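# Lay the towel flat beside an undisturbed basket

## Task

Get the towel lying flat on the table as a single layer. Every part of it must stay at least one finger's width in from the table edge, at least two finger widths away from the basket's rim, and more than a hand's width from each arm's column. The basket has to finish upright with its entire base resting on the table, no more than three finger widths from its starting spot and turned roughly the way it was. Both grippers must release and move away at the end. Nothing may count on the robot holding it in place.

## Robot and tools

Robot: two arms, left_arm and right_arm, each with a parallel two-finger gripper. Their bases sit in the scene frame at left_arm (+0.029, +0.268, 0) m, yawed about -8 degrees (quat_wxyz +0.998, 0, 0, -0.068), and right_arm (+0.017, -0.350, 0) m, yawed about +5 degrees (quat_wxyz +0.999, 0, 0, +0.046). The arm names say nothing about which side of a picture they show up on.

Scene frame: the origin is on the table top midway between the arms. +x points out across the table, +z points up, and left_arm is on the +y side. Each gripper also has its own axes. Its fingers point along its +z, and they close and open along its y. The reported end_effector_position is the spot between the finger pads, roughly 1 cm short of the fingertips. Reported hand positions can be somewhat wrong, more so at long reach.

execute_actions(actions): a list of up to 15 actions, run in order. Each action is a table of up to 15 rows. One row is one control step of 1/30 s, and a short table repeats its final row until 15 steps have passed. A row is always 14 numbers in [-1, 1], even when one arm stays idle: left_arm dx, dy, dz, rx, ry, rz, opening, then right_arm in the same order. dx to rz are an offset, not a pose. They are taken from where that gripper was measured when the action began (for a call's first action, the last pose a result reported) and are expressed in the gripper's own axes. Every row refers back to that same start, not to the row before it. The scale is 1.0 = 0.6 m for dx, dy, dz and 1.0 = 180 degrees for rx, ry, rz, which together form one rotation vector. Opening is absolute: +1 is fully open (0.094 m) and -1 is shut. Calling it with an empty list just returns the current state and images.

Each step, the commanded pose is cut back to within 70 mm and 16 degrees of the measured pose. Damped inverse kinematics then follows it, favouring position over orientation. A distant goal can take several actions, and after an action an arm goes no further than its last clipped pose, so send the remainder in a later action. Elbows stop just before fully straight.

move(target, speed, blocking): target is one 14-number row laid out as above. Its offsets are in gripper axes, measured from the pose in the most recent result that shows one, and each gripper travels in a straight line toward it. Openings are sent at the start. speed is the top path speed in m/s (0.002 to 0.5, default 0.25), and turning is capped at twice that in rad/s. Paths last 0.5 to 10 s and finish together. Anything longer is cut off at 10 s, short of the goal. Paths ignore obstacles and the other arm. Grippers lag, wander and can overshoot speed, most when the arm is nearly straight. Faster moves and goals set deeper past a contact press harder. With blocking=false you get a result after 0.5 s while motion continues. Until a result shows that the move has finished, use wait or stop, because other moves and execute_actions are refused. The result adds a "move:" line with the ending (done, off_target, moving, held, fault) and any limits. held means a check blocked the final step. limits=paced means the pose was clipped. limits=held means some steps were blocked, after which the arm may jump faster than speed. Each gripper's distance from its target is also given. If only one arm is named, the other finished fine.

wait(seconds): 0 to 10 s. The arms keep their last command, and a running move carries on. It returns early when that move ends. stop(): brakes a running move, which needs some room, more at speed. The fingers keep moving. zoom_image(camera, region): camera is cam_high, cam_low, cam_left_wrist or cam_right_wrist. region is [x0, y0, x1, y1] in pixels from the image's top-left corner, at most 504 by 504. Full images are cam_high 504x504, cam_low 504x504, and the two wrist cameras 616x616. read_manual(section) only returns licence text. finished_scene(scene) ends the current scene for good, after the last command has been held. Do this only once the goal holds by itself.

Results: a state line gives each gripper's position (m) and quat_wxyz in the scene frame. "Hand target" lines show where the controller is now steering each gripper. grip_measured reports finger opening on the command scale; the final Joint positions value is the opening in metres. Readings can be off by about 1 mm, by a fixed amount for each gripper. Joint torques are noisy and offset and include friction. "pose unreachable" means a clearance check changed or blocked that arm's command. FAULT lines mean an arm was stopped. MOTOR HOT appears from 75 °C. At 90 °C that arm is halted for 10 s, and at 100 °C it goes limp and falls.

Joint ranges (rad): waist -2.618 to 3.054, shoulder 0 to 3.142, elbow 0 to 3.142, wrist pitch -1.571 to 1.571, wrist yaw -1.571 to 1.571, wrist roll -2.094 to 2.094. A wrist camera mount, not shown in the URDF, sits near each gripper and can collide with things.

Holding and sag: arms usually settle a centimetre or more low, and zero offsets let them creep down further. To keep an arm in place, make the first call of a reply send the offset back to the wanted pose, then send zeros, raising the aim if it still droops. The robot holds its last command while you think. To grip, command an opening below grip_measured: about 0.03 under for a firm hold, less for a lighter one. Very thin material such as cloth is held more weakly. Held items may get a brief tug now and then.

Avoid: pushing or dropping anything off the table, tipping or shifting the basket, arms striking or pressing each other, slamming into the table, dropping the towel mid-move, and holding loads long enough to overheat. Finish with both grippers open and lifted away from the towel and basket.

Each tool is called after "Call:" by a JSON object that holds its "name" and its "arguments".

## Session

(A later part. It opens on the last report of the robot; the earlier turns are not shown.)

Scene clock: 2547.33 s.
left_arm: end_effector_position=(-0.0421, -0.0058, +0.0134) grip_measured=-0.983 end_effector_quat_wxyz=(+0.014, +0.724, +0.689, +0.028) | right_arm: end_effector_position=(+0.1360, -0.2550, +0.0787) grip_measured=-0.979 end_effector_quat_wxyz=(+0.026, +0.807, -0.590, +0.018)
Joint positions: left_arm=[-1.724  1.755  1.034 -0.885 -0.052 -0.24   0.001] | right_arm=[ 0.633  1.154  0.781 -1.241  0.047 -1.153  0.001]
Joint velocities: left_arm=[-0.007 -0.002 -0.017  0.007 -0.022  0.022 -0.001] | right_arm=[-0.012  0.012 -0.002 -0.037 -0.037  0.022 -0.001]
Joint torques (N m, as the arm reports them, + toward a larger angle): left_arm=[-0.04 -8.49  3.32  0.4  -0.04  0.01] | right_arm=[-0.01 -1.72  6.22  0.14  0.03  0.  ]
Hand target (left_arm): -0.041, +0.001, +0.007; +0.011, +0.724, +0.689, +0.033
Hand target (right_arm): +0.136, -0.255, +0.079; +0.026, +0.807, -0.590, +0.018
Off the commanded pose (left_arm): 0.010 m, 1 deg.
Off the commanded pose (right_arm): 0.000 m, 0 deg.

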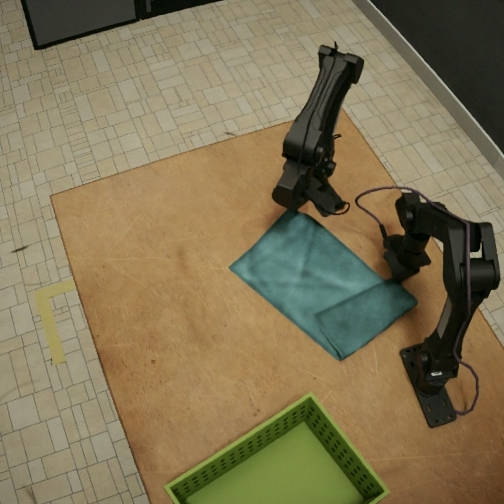

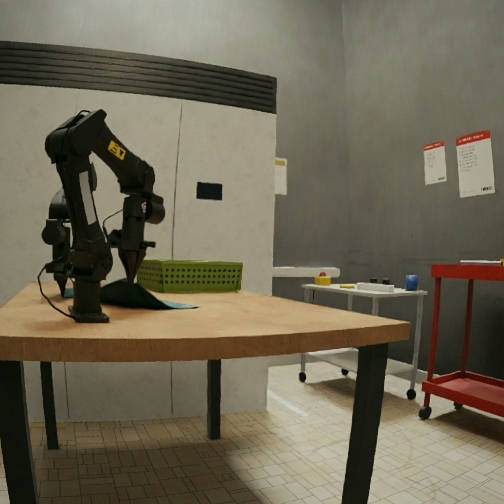

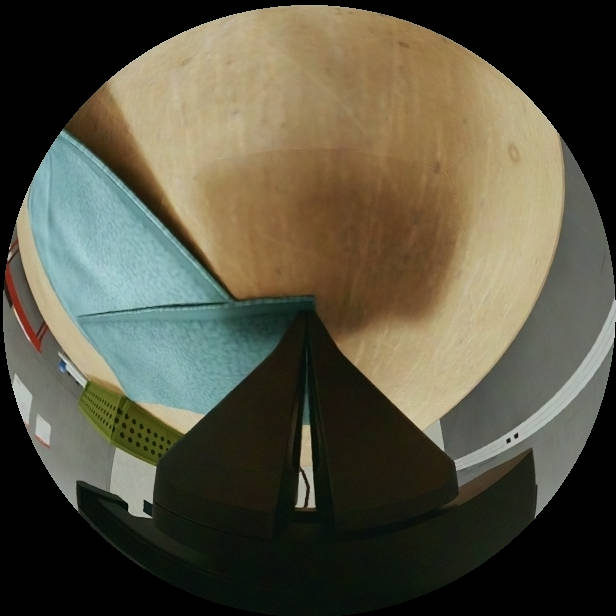

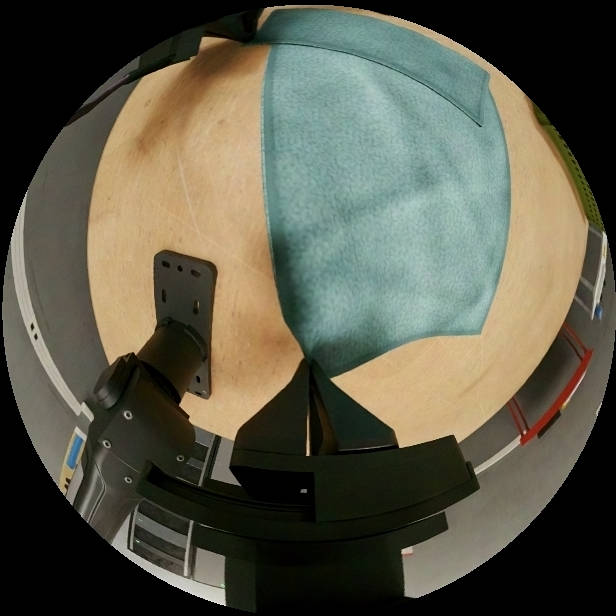

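Call:
{"name": "execute_actions", "arguments": {"actions": [[[0,0,-0.03,0,0,0,-1, 0,0,0,0,0,0,-1]],[[0,0,-0.03,0,0,0,-1, 0,0,0,0,0,0,-1]]]}}

Scene clock: 2550.17 s.
left_arm: end_effector_position=(-0.0383, +0.0069, +0.0297) grip_measured=-0.985 end_effector_quat_wxyz=(+0.001, +0.724, +0.688, +0.051) | right_arm: end_effector_position=(+0.1360, -0.2550, +0.0787) grip_measured=-0.979 end_effector_quat_wxyz=(+0.026, +0.807, -0.590, +0.018)
Joint positions: left_arm=[-1.724  1.728  1.069 -1.    -0.052 -0.24   0.001] | right_arm=[ 0.633  1.154  0.781 -1.241  0.047 -1.153  0.001]
Joint velocities: left_arm=[ 0.002  0.017 -0.017  0.037 -0.007 -0.051  0.   ] | right_arm=[-0.017  0.002  0.017 -0.037  0.037 -0.066 -0.   ]
Joint torques (N m, as the arm reports them, + toward a larger angle): left_arm=[-0.17 -9.53  8.83 -0.03 -0.02 -0.02] | right_arm=[ 0.   -1.72  6.22  0.14  0.03 -0.01]
Hand target (left_arm): -0.041, +0.000, +0.039; +0.007, +0.724, +0.689, +0.039
Hand target (right_arm): +0.136, -0.255, +0.079; +0.026, +0.807, -0.590, +0.018
Off the commanded pose (left_arm): 0.012 m, 2 deg.
Off the commanded pose (right_arm): 0.000 m, 0 deg.

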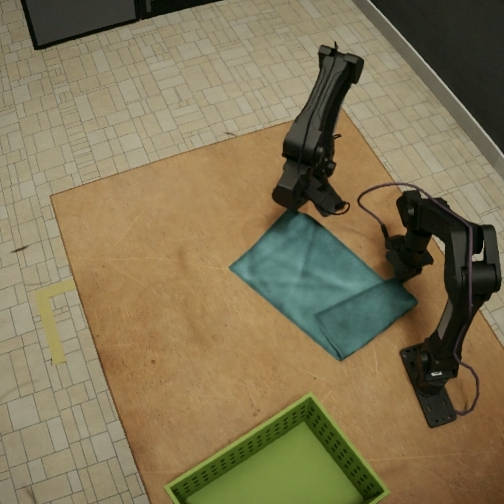

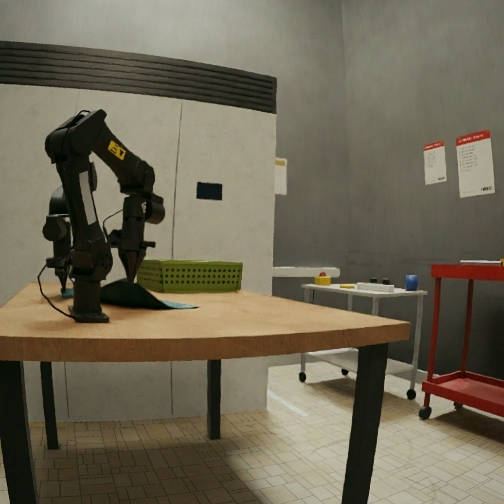

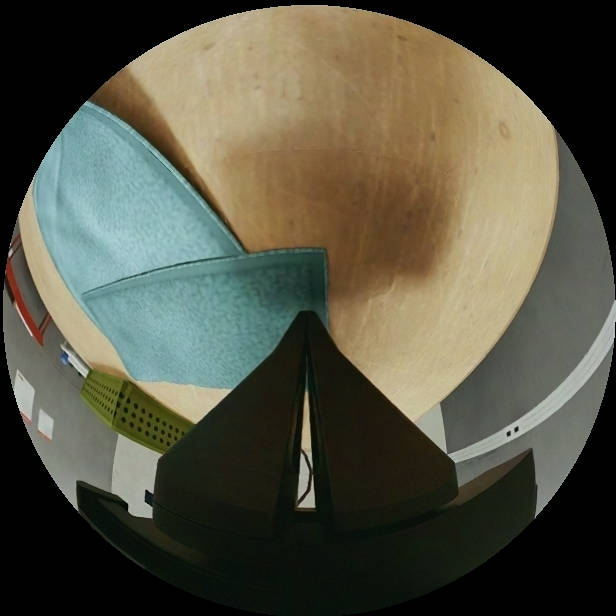

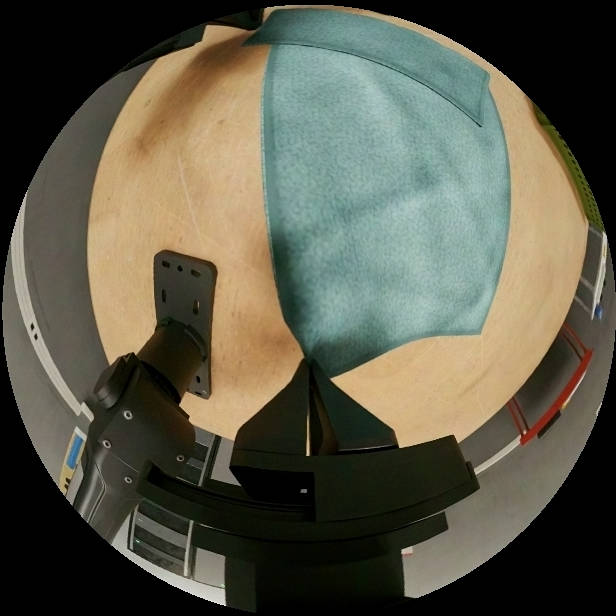

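Call:
{"name": "move", "arguments": {"target": [-0.01,-0.03,-0.13,0,-0.02,0,-0.3, -0.053,0.008,-0.155,0,-0.01,0,-1], "speed": 0.08}}

Scene clock: 2622.70 s.
left_arm: end_effector_position=(-0.0598, +0.0008, +0.0952) grip_measured=-0.302 end_effector_quat_wxyz=(+0.011, +0.726, +0.686, +0.037) | right_arm: end_effector_position=(+0.1251, -0.2241, +0.1643) grip_measured=-0.979 end_effector_quat_wxyz=(+0.010, +0.806, -0.592, +0.011)
Joint positions: left_arm=[-1.791  1.673  1.28  -1.235 -0.052 -0.301  0.033] | right_arm=[ 0.791  1.197  1.149 -1.542  0.023 -0.991  0.001]
Joint velocities: left_arm=[-0.007 -0.012  0.002 -0.037  0.037 -0.066  0.   ] | right_arm=[-0.007  0.002 -0.002  0.022 -0.007  0.081 -0.   ]
Joint torques (N m, as the arm reports them, + toward a larger angle): left_arm=[-0.65 -9.28  9.13  0.03 -0.17 -0.09] | right_arm=[ 0.86 -1.14  8.61  0.   -0.1   0.07]
Hand target (left_arm): -0.061, -0.003, +0.106; +0.022, +0.725, +0.688, +0.028
Hand target (right_arm): +0.123, -0.220, +0.169; +0.009, +0.807, -0.591, +0.004
Off the commanded pose (left_arm): 0.012 m, 2 deg.
Off the commanded pose (right_arm): 0.007 m, 1 deg.
joint sent to its limit (right arm) — the command would take joint 4 (wrist pitch) past its lower limit, so that joint was sent only as far as its limit.
move: off_target (left_arm)

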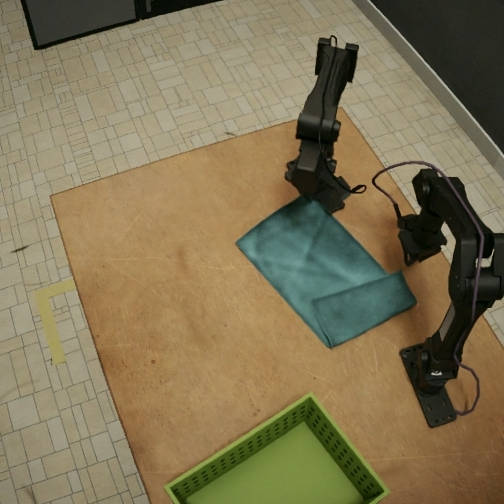

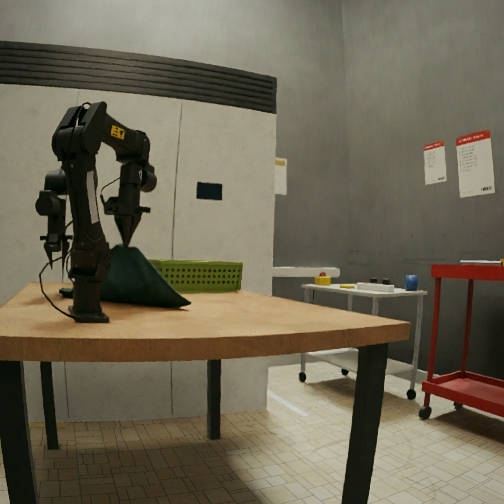

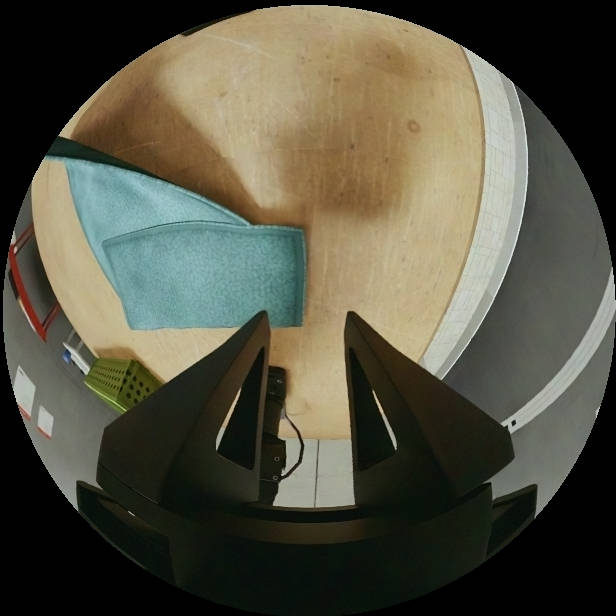

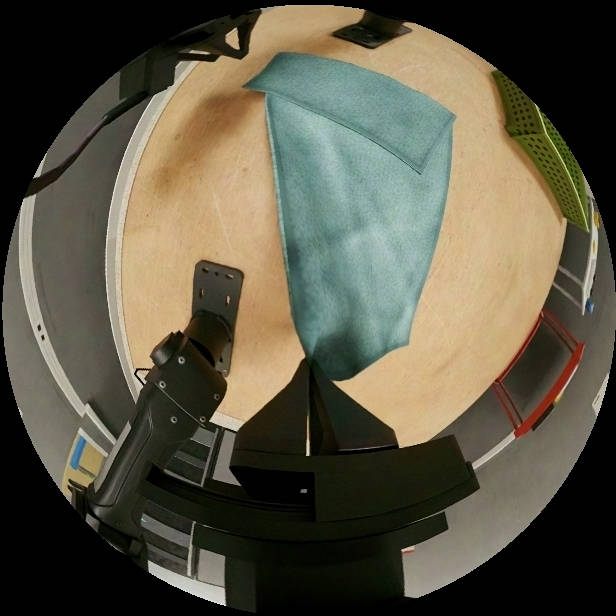

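Call:
{"name": "zoom_image", "arguments": {"camera": "cam_low", "region": [30,220,230,330]}}

Call:
{"name": "zoom_image", "arguments": {"camera": "cam_high", "region": [220,170,460,370]}}

Region (30, 220, 230, 330) of cam_low's 504x504 image, scaled by 2.520, with more detail than that image has; it fills the top 277 rows of this view, and the rest is white.

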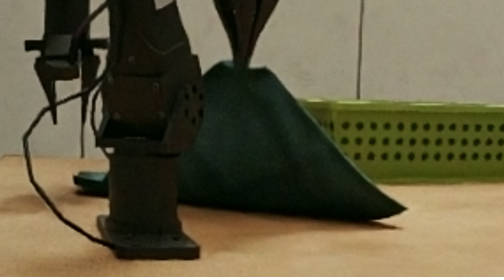

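Region (220, 170, 460, 370) of cam_high's 504x504 image, scaled by 2.100, with more detail than that image has.

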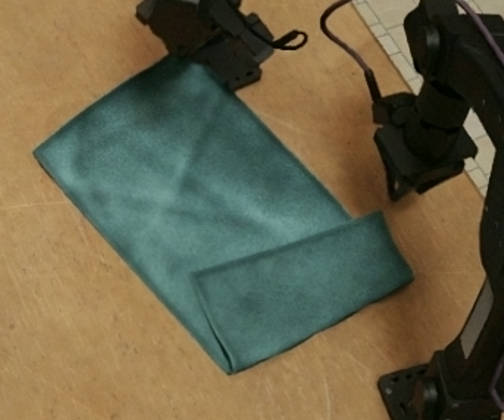

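Call:
{"name": "move", "arguments": {"target": [-0.02,0.0,0.06,-0.09,-0.02,0,-0.3, 0,0,-0.012,0,0,0,-1], "speed": 0.08}}

Scene clock: 2633.57 s.
left_arm: end_effector_position=(-0.0618, -0.0140, +0.0666) grip_measured=-0.302 end_effector_quat_wxyz=(+0.128, +0.720, +0.675, +0.098) | right_arm: end_effector_position=(+0.1249, -0.2243, +0.1643) grip_measured=-0.979 end_effector_quat_wxyz=(+0.011, +0.805, -0.593, +0.011)
Joint positions: left_arm=[-1.931  1.784  1.258 -1.153 -0.305 -0.447  0.033] | right_arm=[ 0.791  1.197  1.149 -1.544  0.023 -0.99   0.001]
Joint velocities: left_arm=[ 0.012 -0.007 -0.002 -0.022 -0.11   0.007 -0.001] | right_arm=[ 0.012  0.002  0.027 -0.066 -0.022 -0.007 -0.   ]
Joint torques (N m, as the arm reports them, + toward a larger angle): left_arm=[-0.52 -8.35  4.32  0.18 -0.38 -0.09] | right_arm=[ 0.05 -2.53  8.26  0.06  0.01 -0.02]
Hand target (left_arm): -0.058, -0.010, +0.060; +0.134, +0.719, +0.673, +0.111
Hand target (right_arm): +0.125, -0.224, +0.171; +0.003, +0.806, -0.592, +0.011
Off the commanded pose (left_arm): 0.010 m, 2 deg.
Off the commanded pose (right_arm): 0.007 m, 0 deg.
joint sent to its limit (right arm) — the command would take joint 4 (wrist pitch) past its lower limit, so that joint was sent only as far as its limit.
move: done

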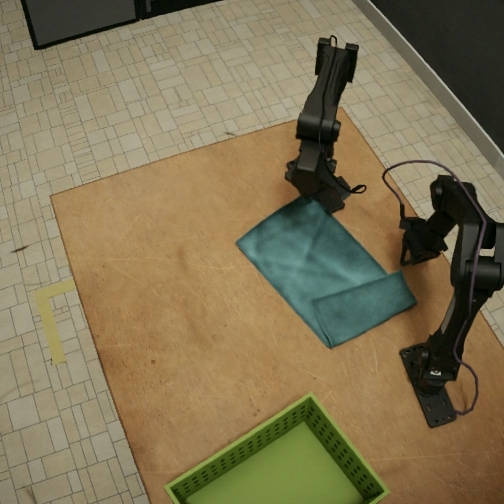

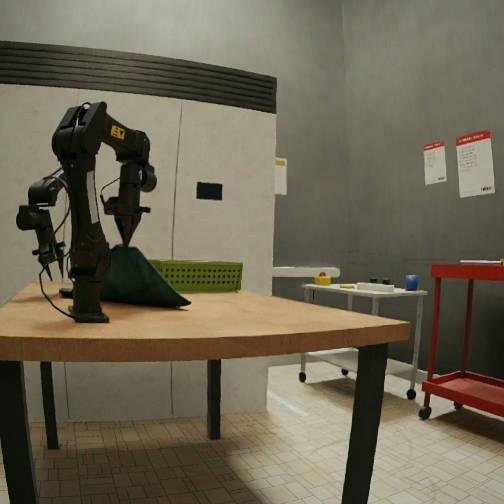

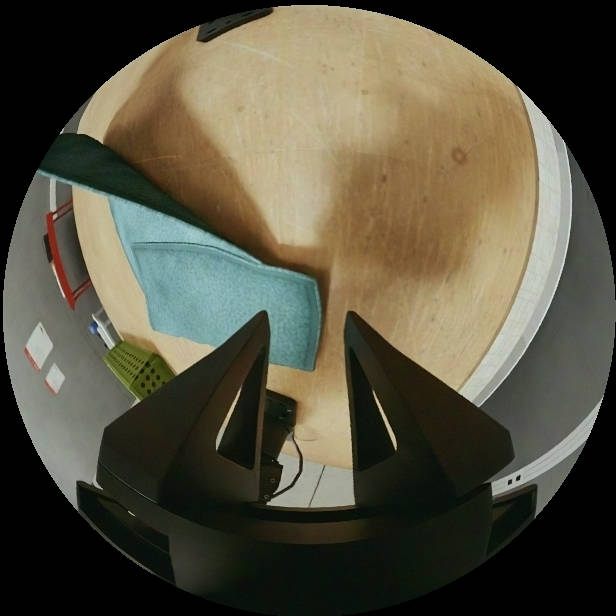

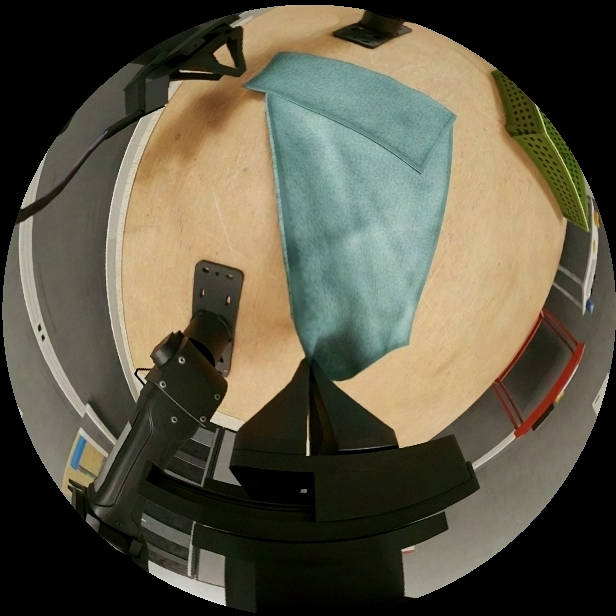

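Call:
{"name": "move", "arguments": {"target": [0.008,0.0,0.06,0,0,0,-0.3, 0,0,-0.012,0,0,0,-1], "speed": 0.05}}

Scene clock: 2641.03 s.
left_arm: end_effector_position=(-0.0559, -0.0158, +0.0414) grip_measured=-0.302 end_effector_quat_wxyz=(+0.133, +0.719, +0.677, +0.085) | right_arm: end_effector_position=(+0.1249, -0.2243, +0.1643) grip_measured=-0.979 end_effector_quat_wxyz=(+0.011, +0.805, -0.593, +0.011)
Joint positions: left_arm=[-1.911  1.784  1.155 -1.015 -0.307 -0.427  0.033] | right_arm=[ 0.791  1.197  1.149 -1.544  0.023 -0.99   0.001]
Joint velocities: left_arm=[ 0.002  0.002 -0.002 -0.081  0.037 -0.022  0.   ] | right_arm=[ 0.027  0.007 -0.002  0.022 -0.066 -0.007 -0.   ]
Joint torques (N m, as the arm reports them, + toward a larger angle): left_arm=[ 0.49 -7.65  4.31  0.22 -0.16  0.13] | right_arm=[ 0.04 -2.63  8.17  0.06  0.02  0.  ]
Hand target (left_arm): -0.051, -0.011, +0.032; +0.127, +0.720, +0.675, +0.098
Hand target (right_arm): +0.125, -0.224, +0.171; +0.003, +0.805, -0.593, +0.011
Off the commanded pose (left_arm): 0.012 m, 2 deg.
Off the commanded pose (right_arm): 0.007 m, 0 deg.
joint sent to its limit (right arm) — the command would take joint 4 (wrist pitch) past its lower limit, so that joint was sent only as far as its limit.
move: off_target (left_arm)

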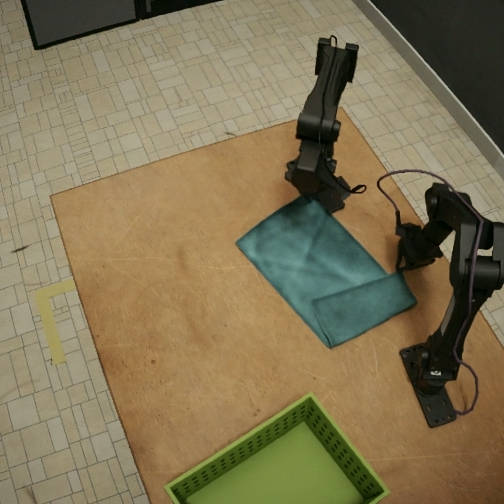

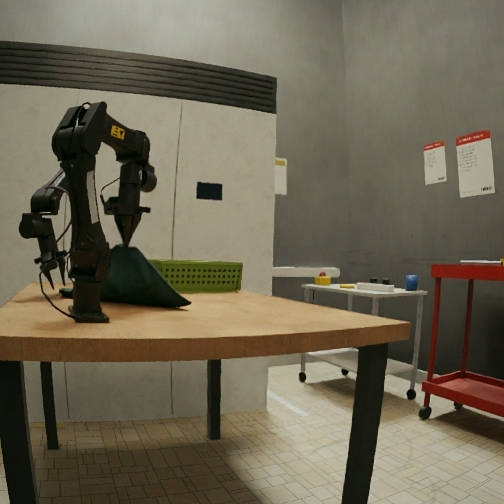

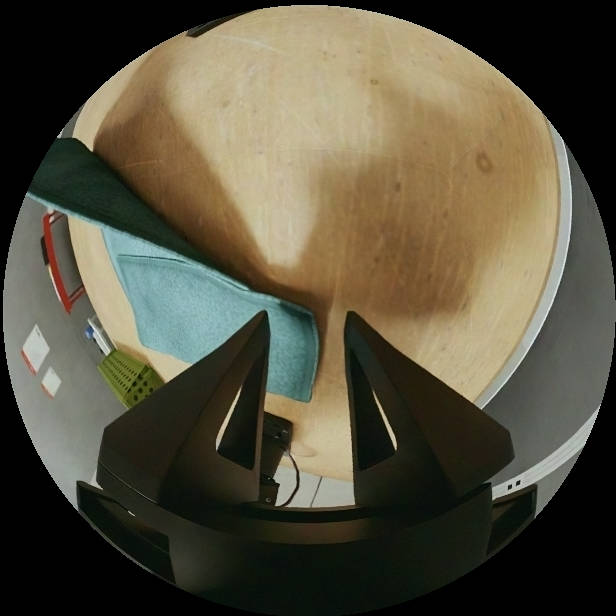

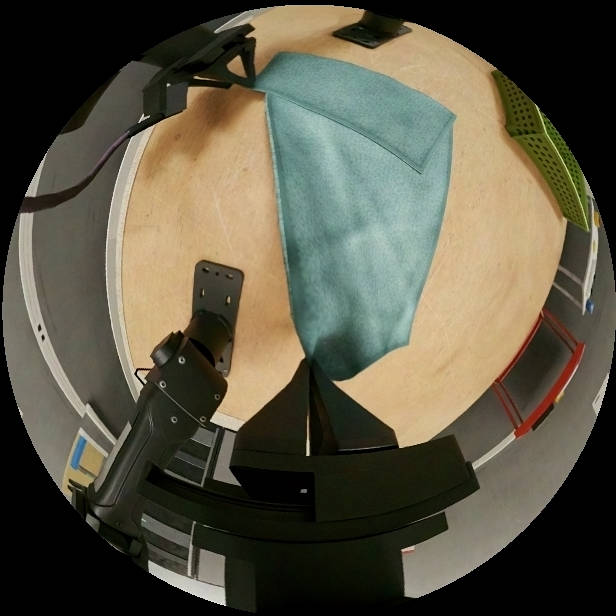

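Call:
{"name": "execute_actions", "arguments": {"actions": [[[0.042,0.007,-0.005,0,0,0,-0.3, 0,0,-0.012,0,0,0,-1]],[[0.015,0,0.0,0,0,0,-0.3, 0,0,-0.012,0,0,0,-1]]]}}

Scene clock: 2645.30 s.
left_arm: end_effector_position=(-0.0526, +0.0046, +0.0465) grip_measured=-0.302 end_effector_quat_wxyz=(+0.135, +0.720, +0.676, +0.079) | right_arm: end_effector_position=(+0.1249, -0.2243, +0.1643) grip_measured=-0.979 end_effector_quat_wxyz=(+0.011, +0.805, -0.593, +0.011)
Joint positions: left_arm=[-1.935  1.697  1.072 -1.014 -0.307 -0.445  0.033] | right_arm=[ 0.791  1.197  1.149 -1.544  0.023 -0.99   0.001]
Joint velocities: left_arm=[-0.012 -0.002  0.002  0.022 -0.037  0.066 -0.   ] | right_arm=[-0.032  0.007  0.002  0.022  0.022 -0.007 -0.001]
Joint torques (N m, as the arm reports them, + toward a larger angle): left_arm=[-0.51 -9.46  4.22  0.14 -0.18 -0.11] | right_arm=[ 0.05 -2.63  8.17  0.06  0.02  0.  ]
Hand target (left_arm): -0.052, +0.011, +0.045; +0.135, +0.720, +0.676, +0.081
Hand target (right_arm): +0.125, -0.224, +0.171; +0.003, +0.805, -0.593, +0.011
Off the commanded pose (left_arm): 0.007 m, 0 deg.
Off the commanded pose (right_arm): 0.007 m, 0 deg.
joint sent to its limit (right arm) — the command would take joint 4 (wrist pitch) past its lower limit, so that joint was sent only as far as its limit.

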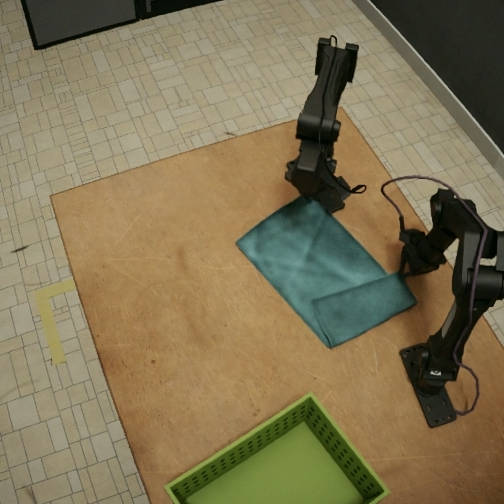

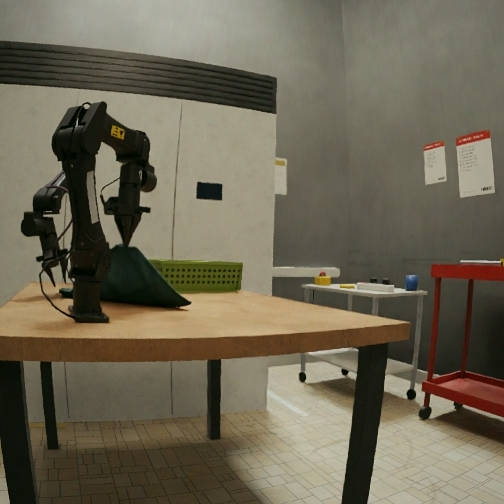

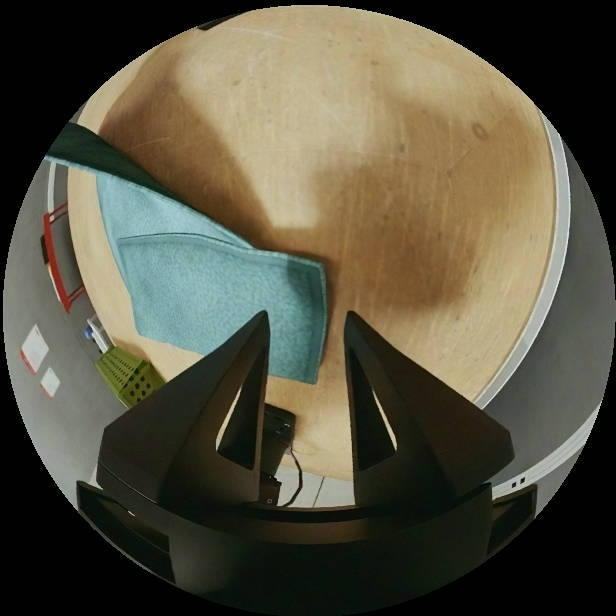

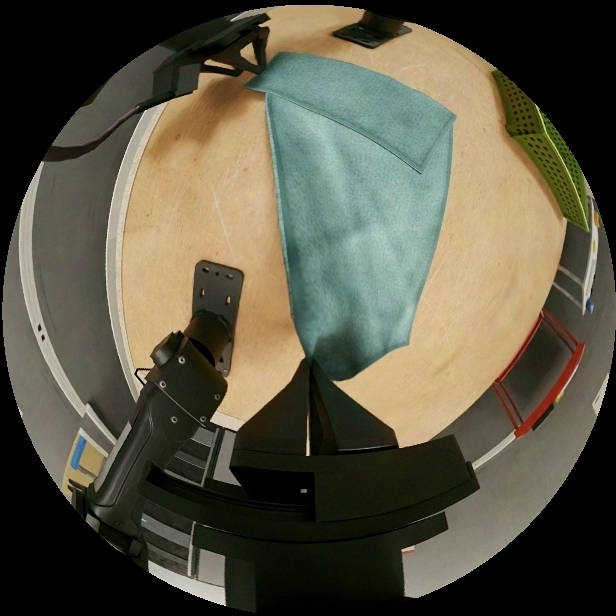

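Call:
{"name": "execute_actions", "arguments": {"actions": [[[0.005,0,0.03,0,0,0,-0.3, 0,0,-0.012,0,0,0,-1]],[[0.005,0,0.02,0,0,0,-0.3, 0,0,-0.012,0,0,0,-1]]]}}

Scene clock: 2647.80 s.
left_arm: end_effector_position=(-0.0537, -0.0008, +0.0316) grip_measured=-0.302 end_effector_quat_wxyz=(+0.142, +0.718, +0.679, +0.058) | right_arm: end_effector_position=(+0.1249, -0.2243, +0.1643) grip_measured=-0.979 end_effector_quat_wxyz=(+0.011, +0.805, -0.593, +0.011)
Joint positions: left_arm=[-1.929  1.7    1.014 -0.907 -0.307 -0.44   0.033] | right_arm=[ 0.791  1.197  1.149 -1.544  0.023 -0.99   0.001]
Joint velocities: left_arm=[-0.012 -0.002 -0.007  0.007 -0.022 -0.051  0.   ] | right_arm=[-0.012  0.012  0.002  0.037 -0.007 -0.022 -0.001]
Joint torques (N m, as the arm reports them, + toward a larger angle): left_arm=[ 0.56 -7.39  4.23  0.32 -0.19  0.12] | right_arm=[ 0.05 -2.63  8.17  0.06  0.02  0.  ]
Hand target (left_arm): -0.049, +0.004, +0.025; +0.138, +0.719, +0.677, +0.069
Hand target (right_arm): +0.125, -0.224, +0.171; +0.003, +0.805, -0.593, +0.011
Off the commanded pose (left_arm): 0.010 m, 1 deg.
Off the commanded pose (right_arm): 0.007 m, 0 deg.
joint sent to its limit (right arm) — the command would take joint 4 (wrist pitch) past its lower limit, so that joint was sent only as far as its limit.

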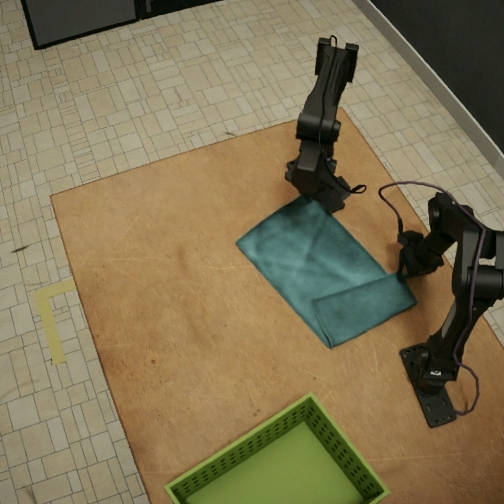

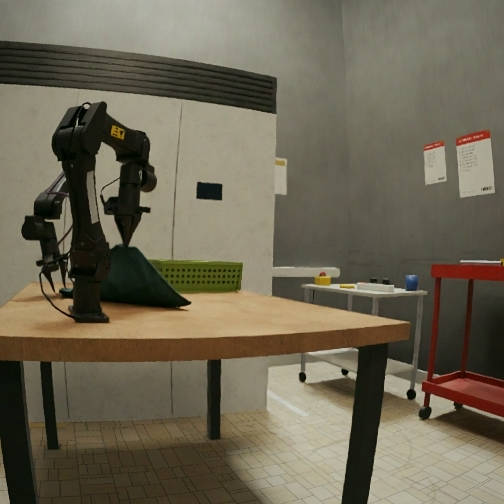

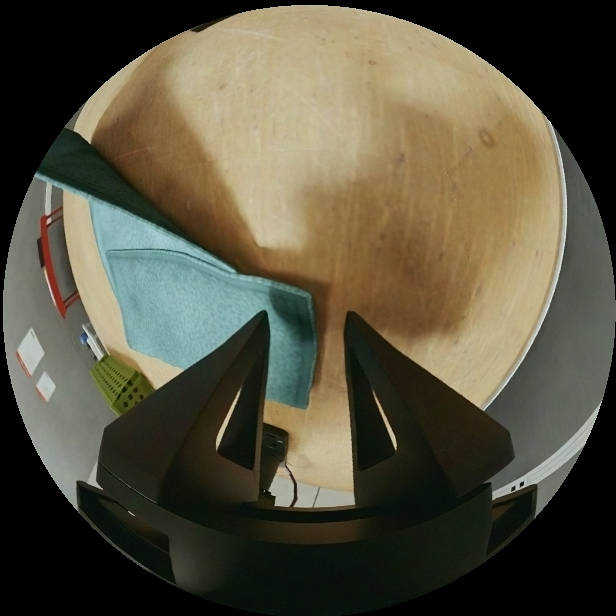

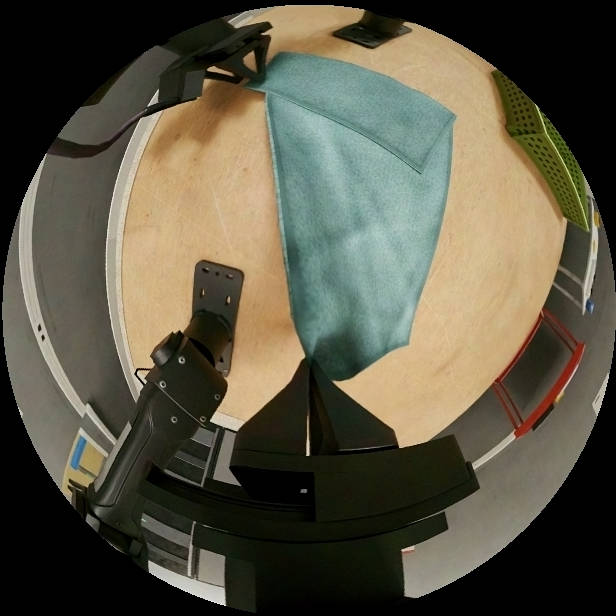

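Call:
{"name": "execute_actions", "arguments": {"actions": [[[0.012,0.02,0.0,0,0,0,-0.3, 0,0,-0.012,0,0,0,-1]],[[0.004,0.004,0.0,0,0,0,-0.3, 0,0,-0.012,0,0,0,-1]]]}}

Scene clock: 2653.40 s.
left_arm: end_effector_position=(-0.0470, -0.0002, +0.0357) grip_measured=-0.302 end_effector_quat_wxyz=(+0.144, +0.716, +0.681, +0.052) | right_arm: end_effector_position=(+0.1249, -0.2243, +0.1643) grip_measured=-0.979 end_effector_quat_wxyz=(+0.011, +0.805, -0.593, +0.011)
Joint positions: left_arm=[-1.908  1.667  0.995 -0.902 -0.307 -0.422  0.033] | right_arm=[ 0.791  1.197  1.149 -1.544  0.023 -0.99   0.001]
Joint velocities: left_arm=[-0.002 -0.017  0.007  0.007 -0.022 -0.051 -0.001] | right_arm=[-0.007 -0.012  0.012 -0.007  0.022  0.037  0.   ]
Joint torques (N m, as the arm reports them, + toward a larger angle): left_arm=[ 0.18 -8.79  5.32  0.27 -0.18  0.08] | right_arm=[ 0.04 -2.62  8.17  0.06  0.02  0.  ]
Hand target (left_arm): -0.045, +0.002, +0.036; +0.144, +0.716, +0.681, +0.052
Hand target (right_arm): +0.125, -0.224, +0.171; +0.003, +0.805, -0.593, +0.011
Off the commanded pose (left_arm): 0.003 m, 0 deg.
Off the commanded pose (right_arm): 0.007 m, 0 deg.
joint sent to its limit (right arm) — the command would take joint 4 (wrist pitch) past its lower limit, so that joint was sent only as far as its limit.

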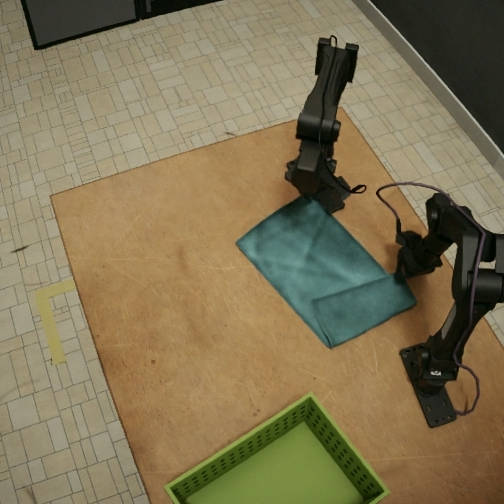

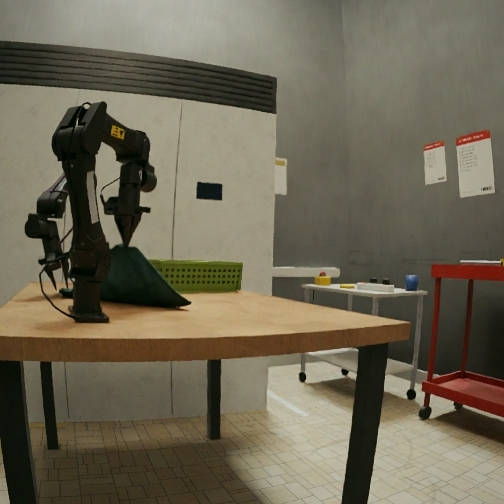

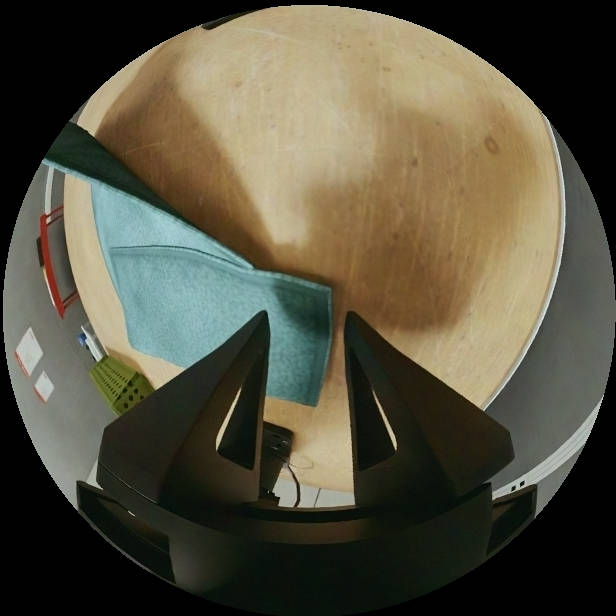

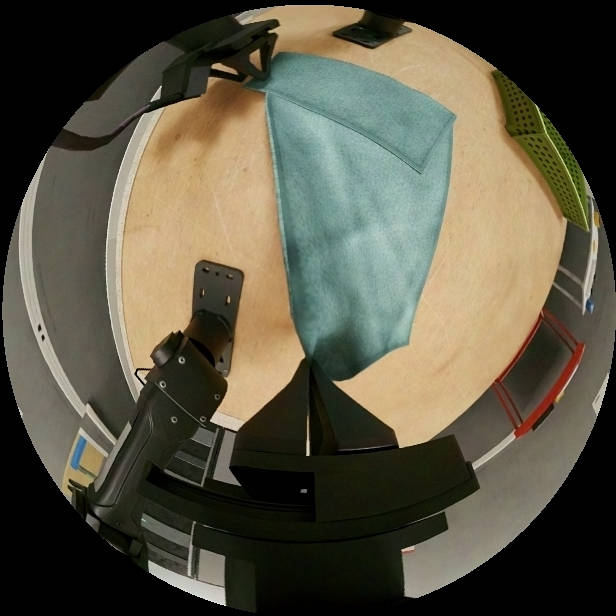

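Call:
{"name": "execute_actions", "arguments": {"actions": [[[0.014,0.004,0.02,0,0,0,-0.3, 0,0,-0.012,0,0,0,-1]],[[0.01,0.004,0.02,0,0,0,-0.3, 0,0,-0.012,0,0,0,-1]]]}}

Scene clock: 2655.83 s.
left_arm: end_effector_position=(-0.0441, +0.0036, +0.0194) grip_measured=-0.302 end_effector_quat_wxyz=(+0.147, +0.715, +0.682, +0.044) | right_arm: end_effector_position=(+0.1249, -0.2243, +0.1643) grip_measured=-0.979 end_effector_quat_wxyz=(+0.011, +0.805, -0.593, +0.011)
Joint positions: left_arm=[-1.905  1.665  0.921 -0.811 -0.307 -0.419  0.033] | right_arm=[ 0.791  1.197  1.149 -1.544  0.023 -0.99   0.001]
Joint velocities: left_arm=[-0.002  0.002 -0.017  0.037 -0.022 -0.066 -0.   ] | right_arm=[-0.022 -0.012 -0.007 -0.007  0.037  0.022  0.   ]
Joint torques (N m, as the arm reports them, + toward a larger angle): left_arm=[ 0.65 -7.56  4.4   0.36 -0.18  0.12] | right_arm=[ 0.05 -2.63  8.16  0.06  0.02  0.  ]
Hand target (left_arm): -0.040, +0.008, +0.015; +0.144, +0.716, +0.681, +0.050
Hand target (right_arm): +0.125, -0.224, +0.171; +0.003, +0.805, -0.593, +0.011
Off the commanded pose (left_arm): 0.008 m, 1 deg.
Off the commanded pose (right_arm): 0.007 m, 0 deg.
joint sent to its limit (right arm) — the command would take joint 4 (wrist pitch) past its lower limit, so that joint was sent only as far as its limit.

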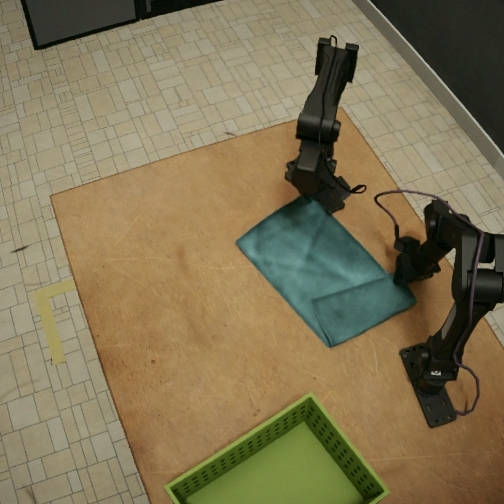

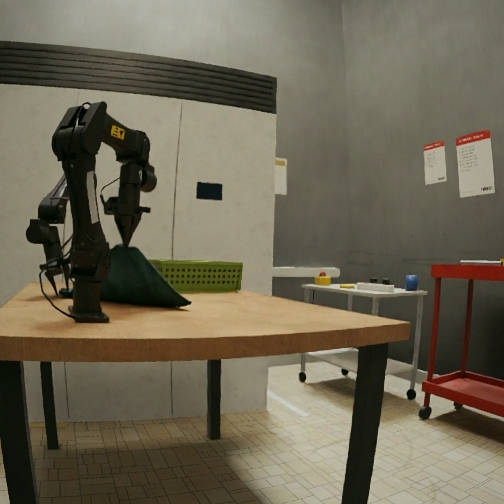

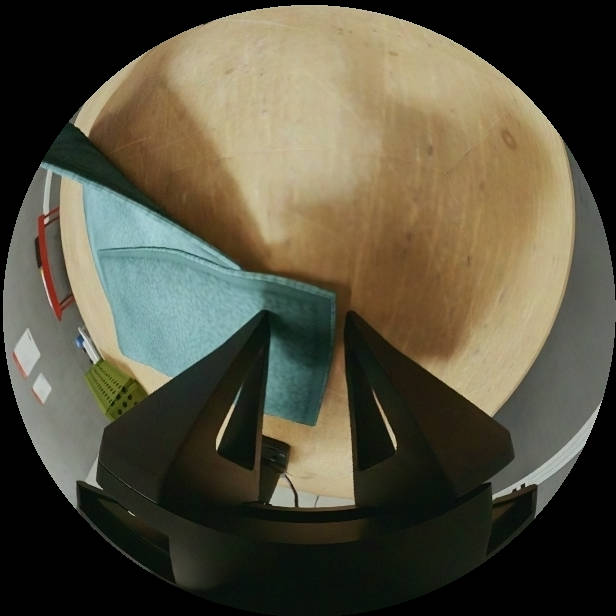

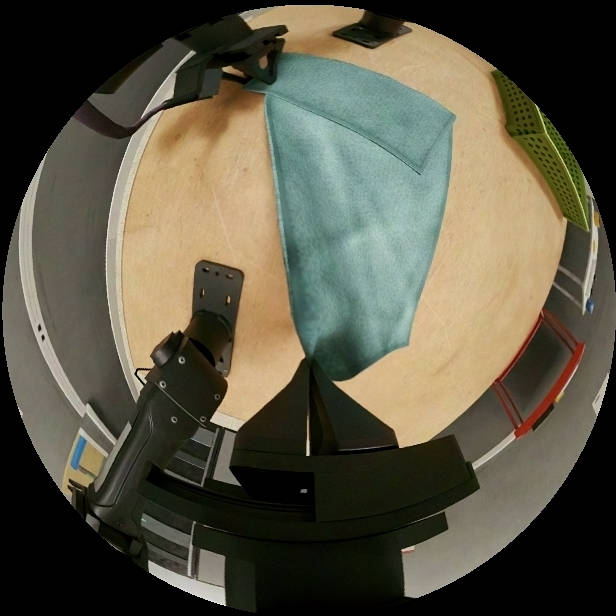

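Call:
{"name": "execute_actions", "arguments": {"actions": [[[0.006,0,0.008,0,0,0,-0.35, 0,0,-0.012,0,0,0,-1],[0.006,0,0.008,0,0,0,-0.4, 0,0,-0.012,0,0,0,-1],[0.006,0,0.008,0,0,0,-0.45, 0,0,-0.012,0,0,0,-1],[0.006,0,0.008,0,0,0,-0.5, 0,0,-0.012,0,0,0,-1],[0.006,0,0.008,0,0,0,-0.55, 0,0,-0.012,0,0,0,-1],[0.006,0,0.008,0,0,0,-0.6, 0,0,-0.012,0,0,0,-1],[0.006,0,0.008,0,0,0,-0.64, 0,0,-0.012,0,0,0,-1],[0.006,0,0.008,0,0,0,-0.68, 0,0,-0.012,0,0,0,-1],[0.006,0,0.008,0,0,0,-0.72, 0,0,-0.012,0,0,0,-1],[0.006,0,0.008,0,0,0,-0.75, 0,0,-0.012,0,0,0,-1]]]}}

Scene clock: 2659.47 s.
left_arm: end_effector_position=(-0.0457, +0.0004, +0.0195) grip_measured=-0.748 end_effector_quat_wxyz=(+0.149, +0.715, +0.683, +0.037) | right_arm: end_effector_position=(+0.1249, -0.2244, +0.1643) grip_measured=-0.979 end_effector_quat_wxyz=(+0.011, +0.805, -0.593, +0.011)
Joint positions: left_arm=[-1.905  1.665  0.921 -0.796 -0.307 -0.419  0.012] | right_arm=[ 0.791  1.197  1.149 -1.544  0.023 -0.99   0.001]
Joint velocities: left_arm=[-0.002 -0.002 -0.002 -0.022  0.022  0.007 -0.   ] | right_arm=[ 0.007  0.002 -0.012  0.007  0.022  0.037 -0.   ]
Joint torques (N m, as the arm reports them, + toward a larger angle): left_arm=[ 0.06 -7.77  4.19  0.41 -0.16  0.02] | right_arm=[ 0.05 -2.64  8.16  0.05  0.01  0.  ]
Hand target (left_arm): -0.043, +0.006, +0.014; +0.147, +0.715, +0.682, +0.044
Hand target (right_arm): +0.125, -0.224, +0.171; +0.003, +0.805, -0.593, +0.011
Off the commanded pose (left_arm): 0.008 m, 1 deg.
Off the commanded pose (right_arm): 0.007 m, 0 deg.
joint sent to its limit (right arm) — the command would take joint 4 (wrist pitch) past its lower limit, so that joint was sent only as far as its limit.

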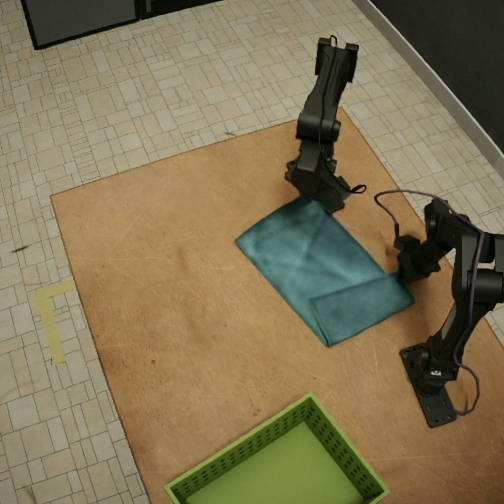

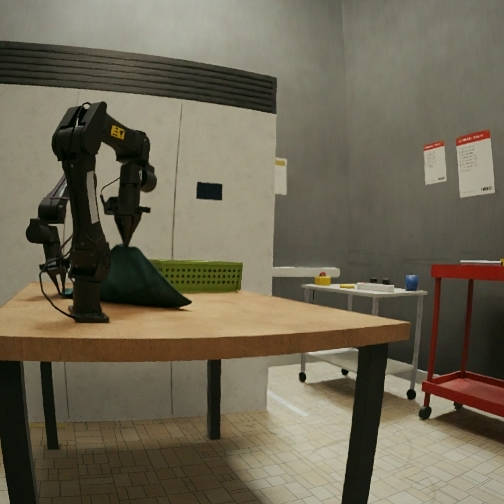

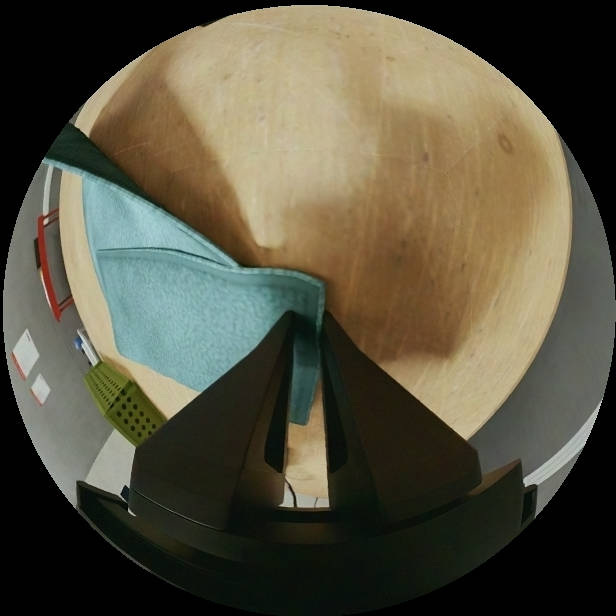

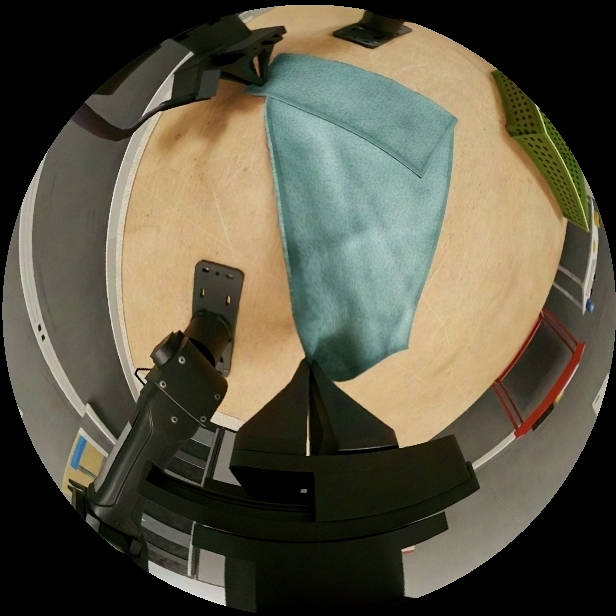

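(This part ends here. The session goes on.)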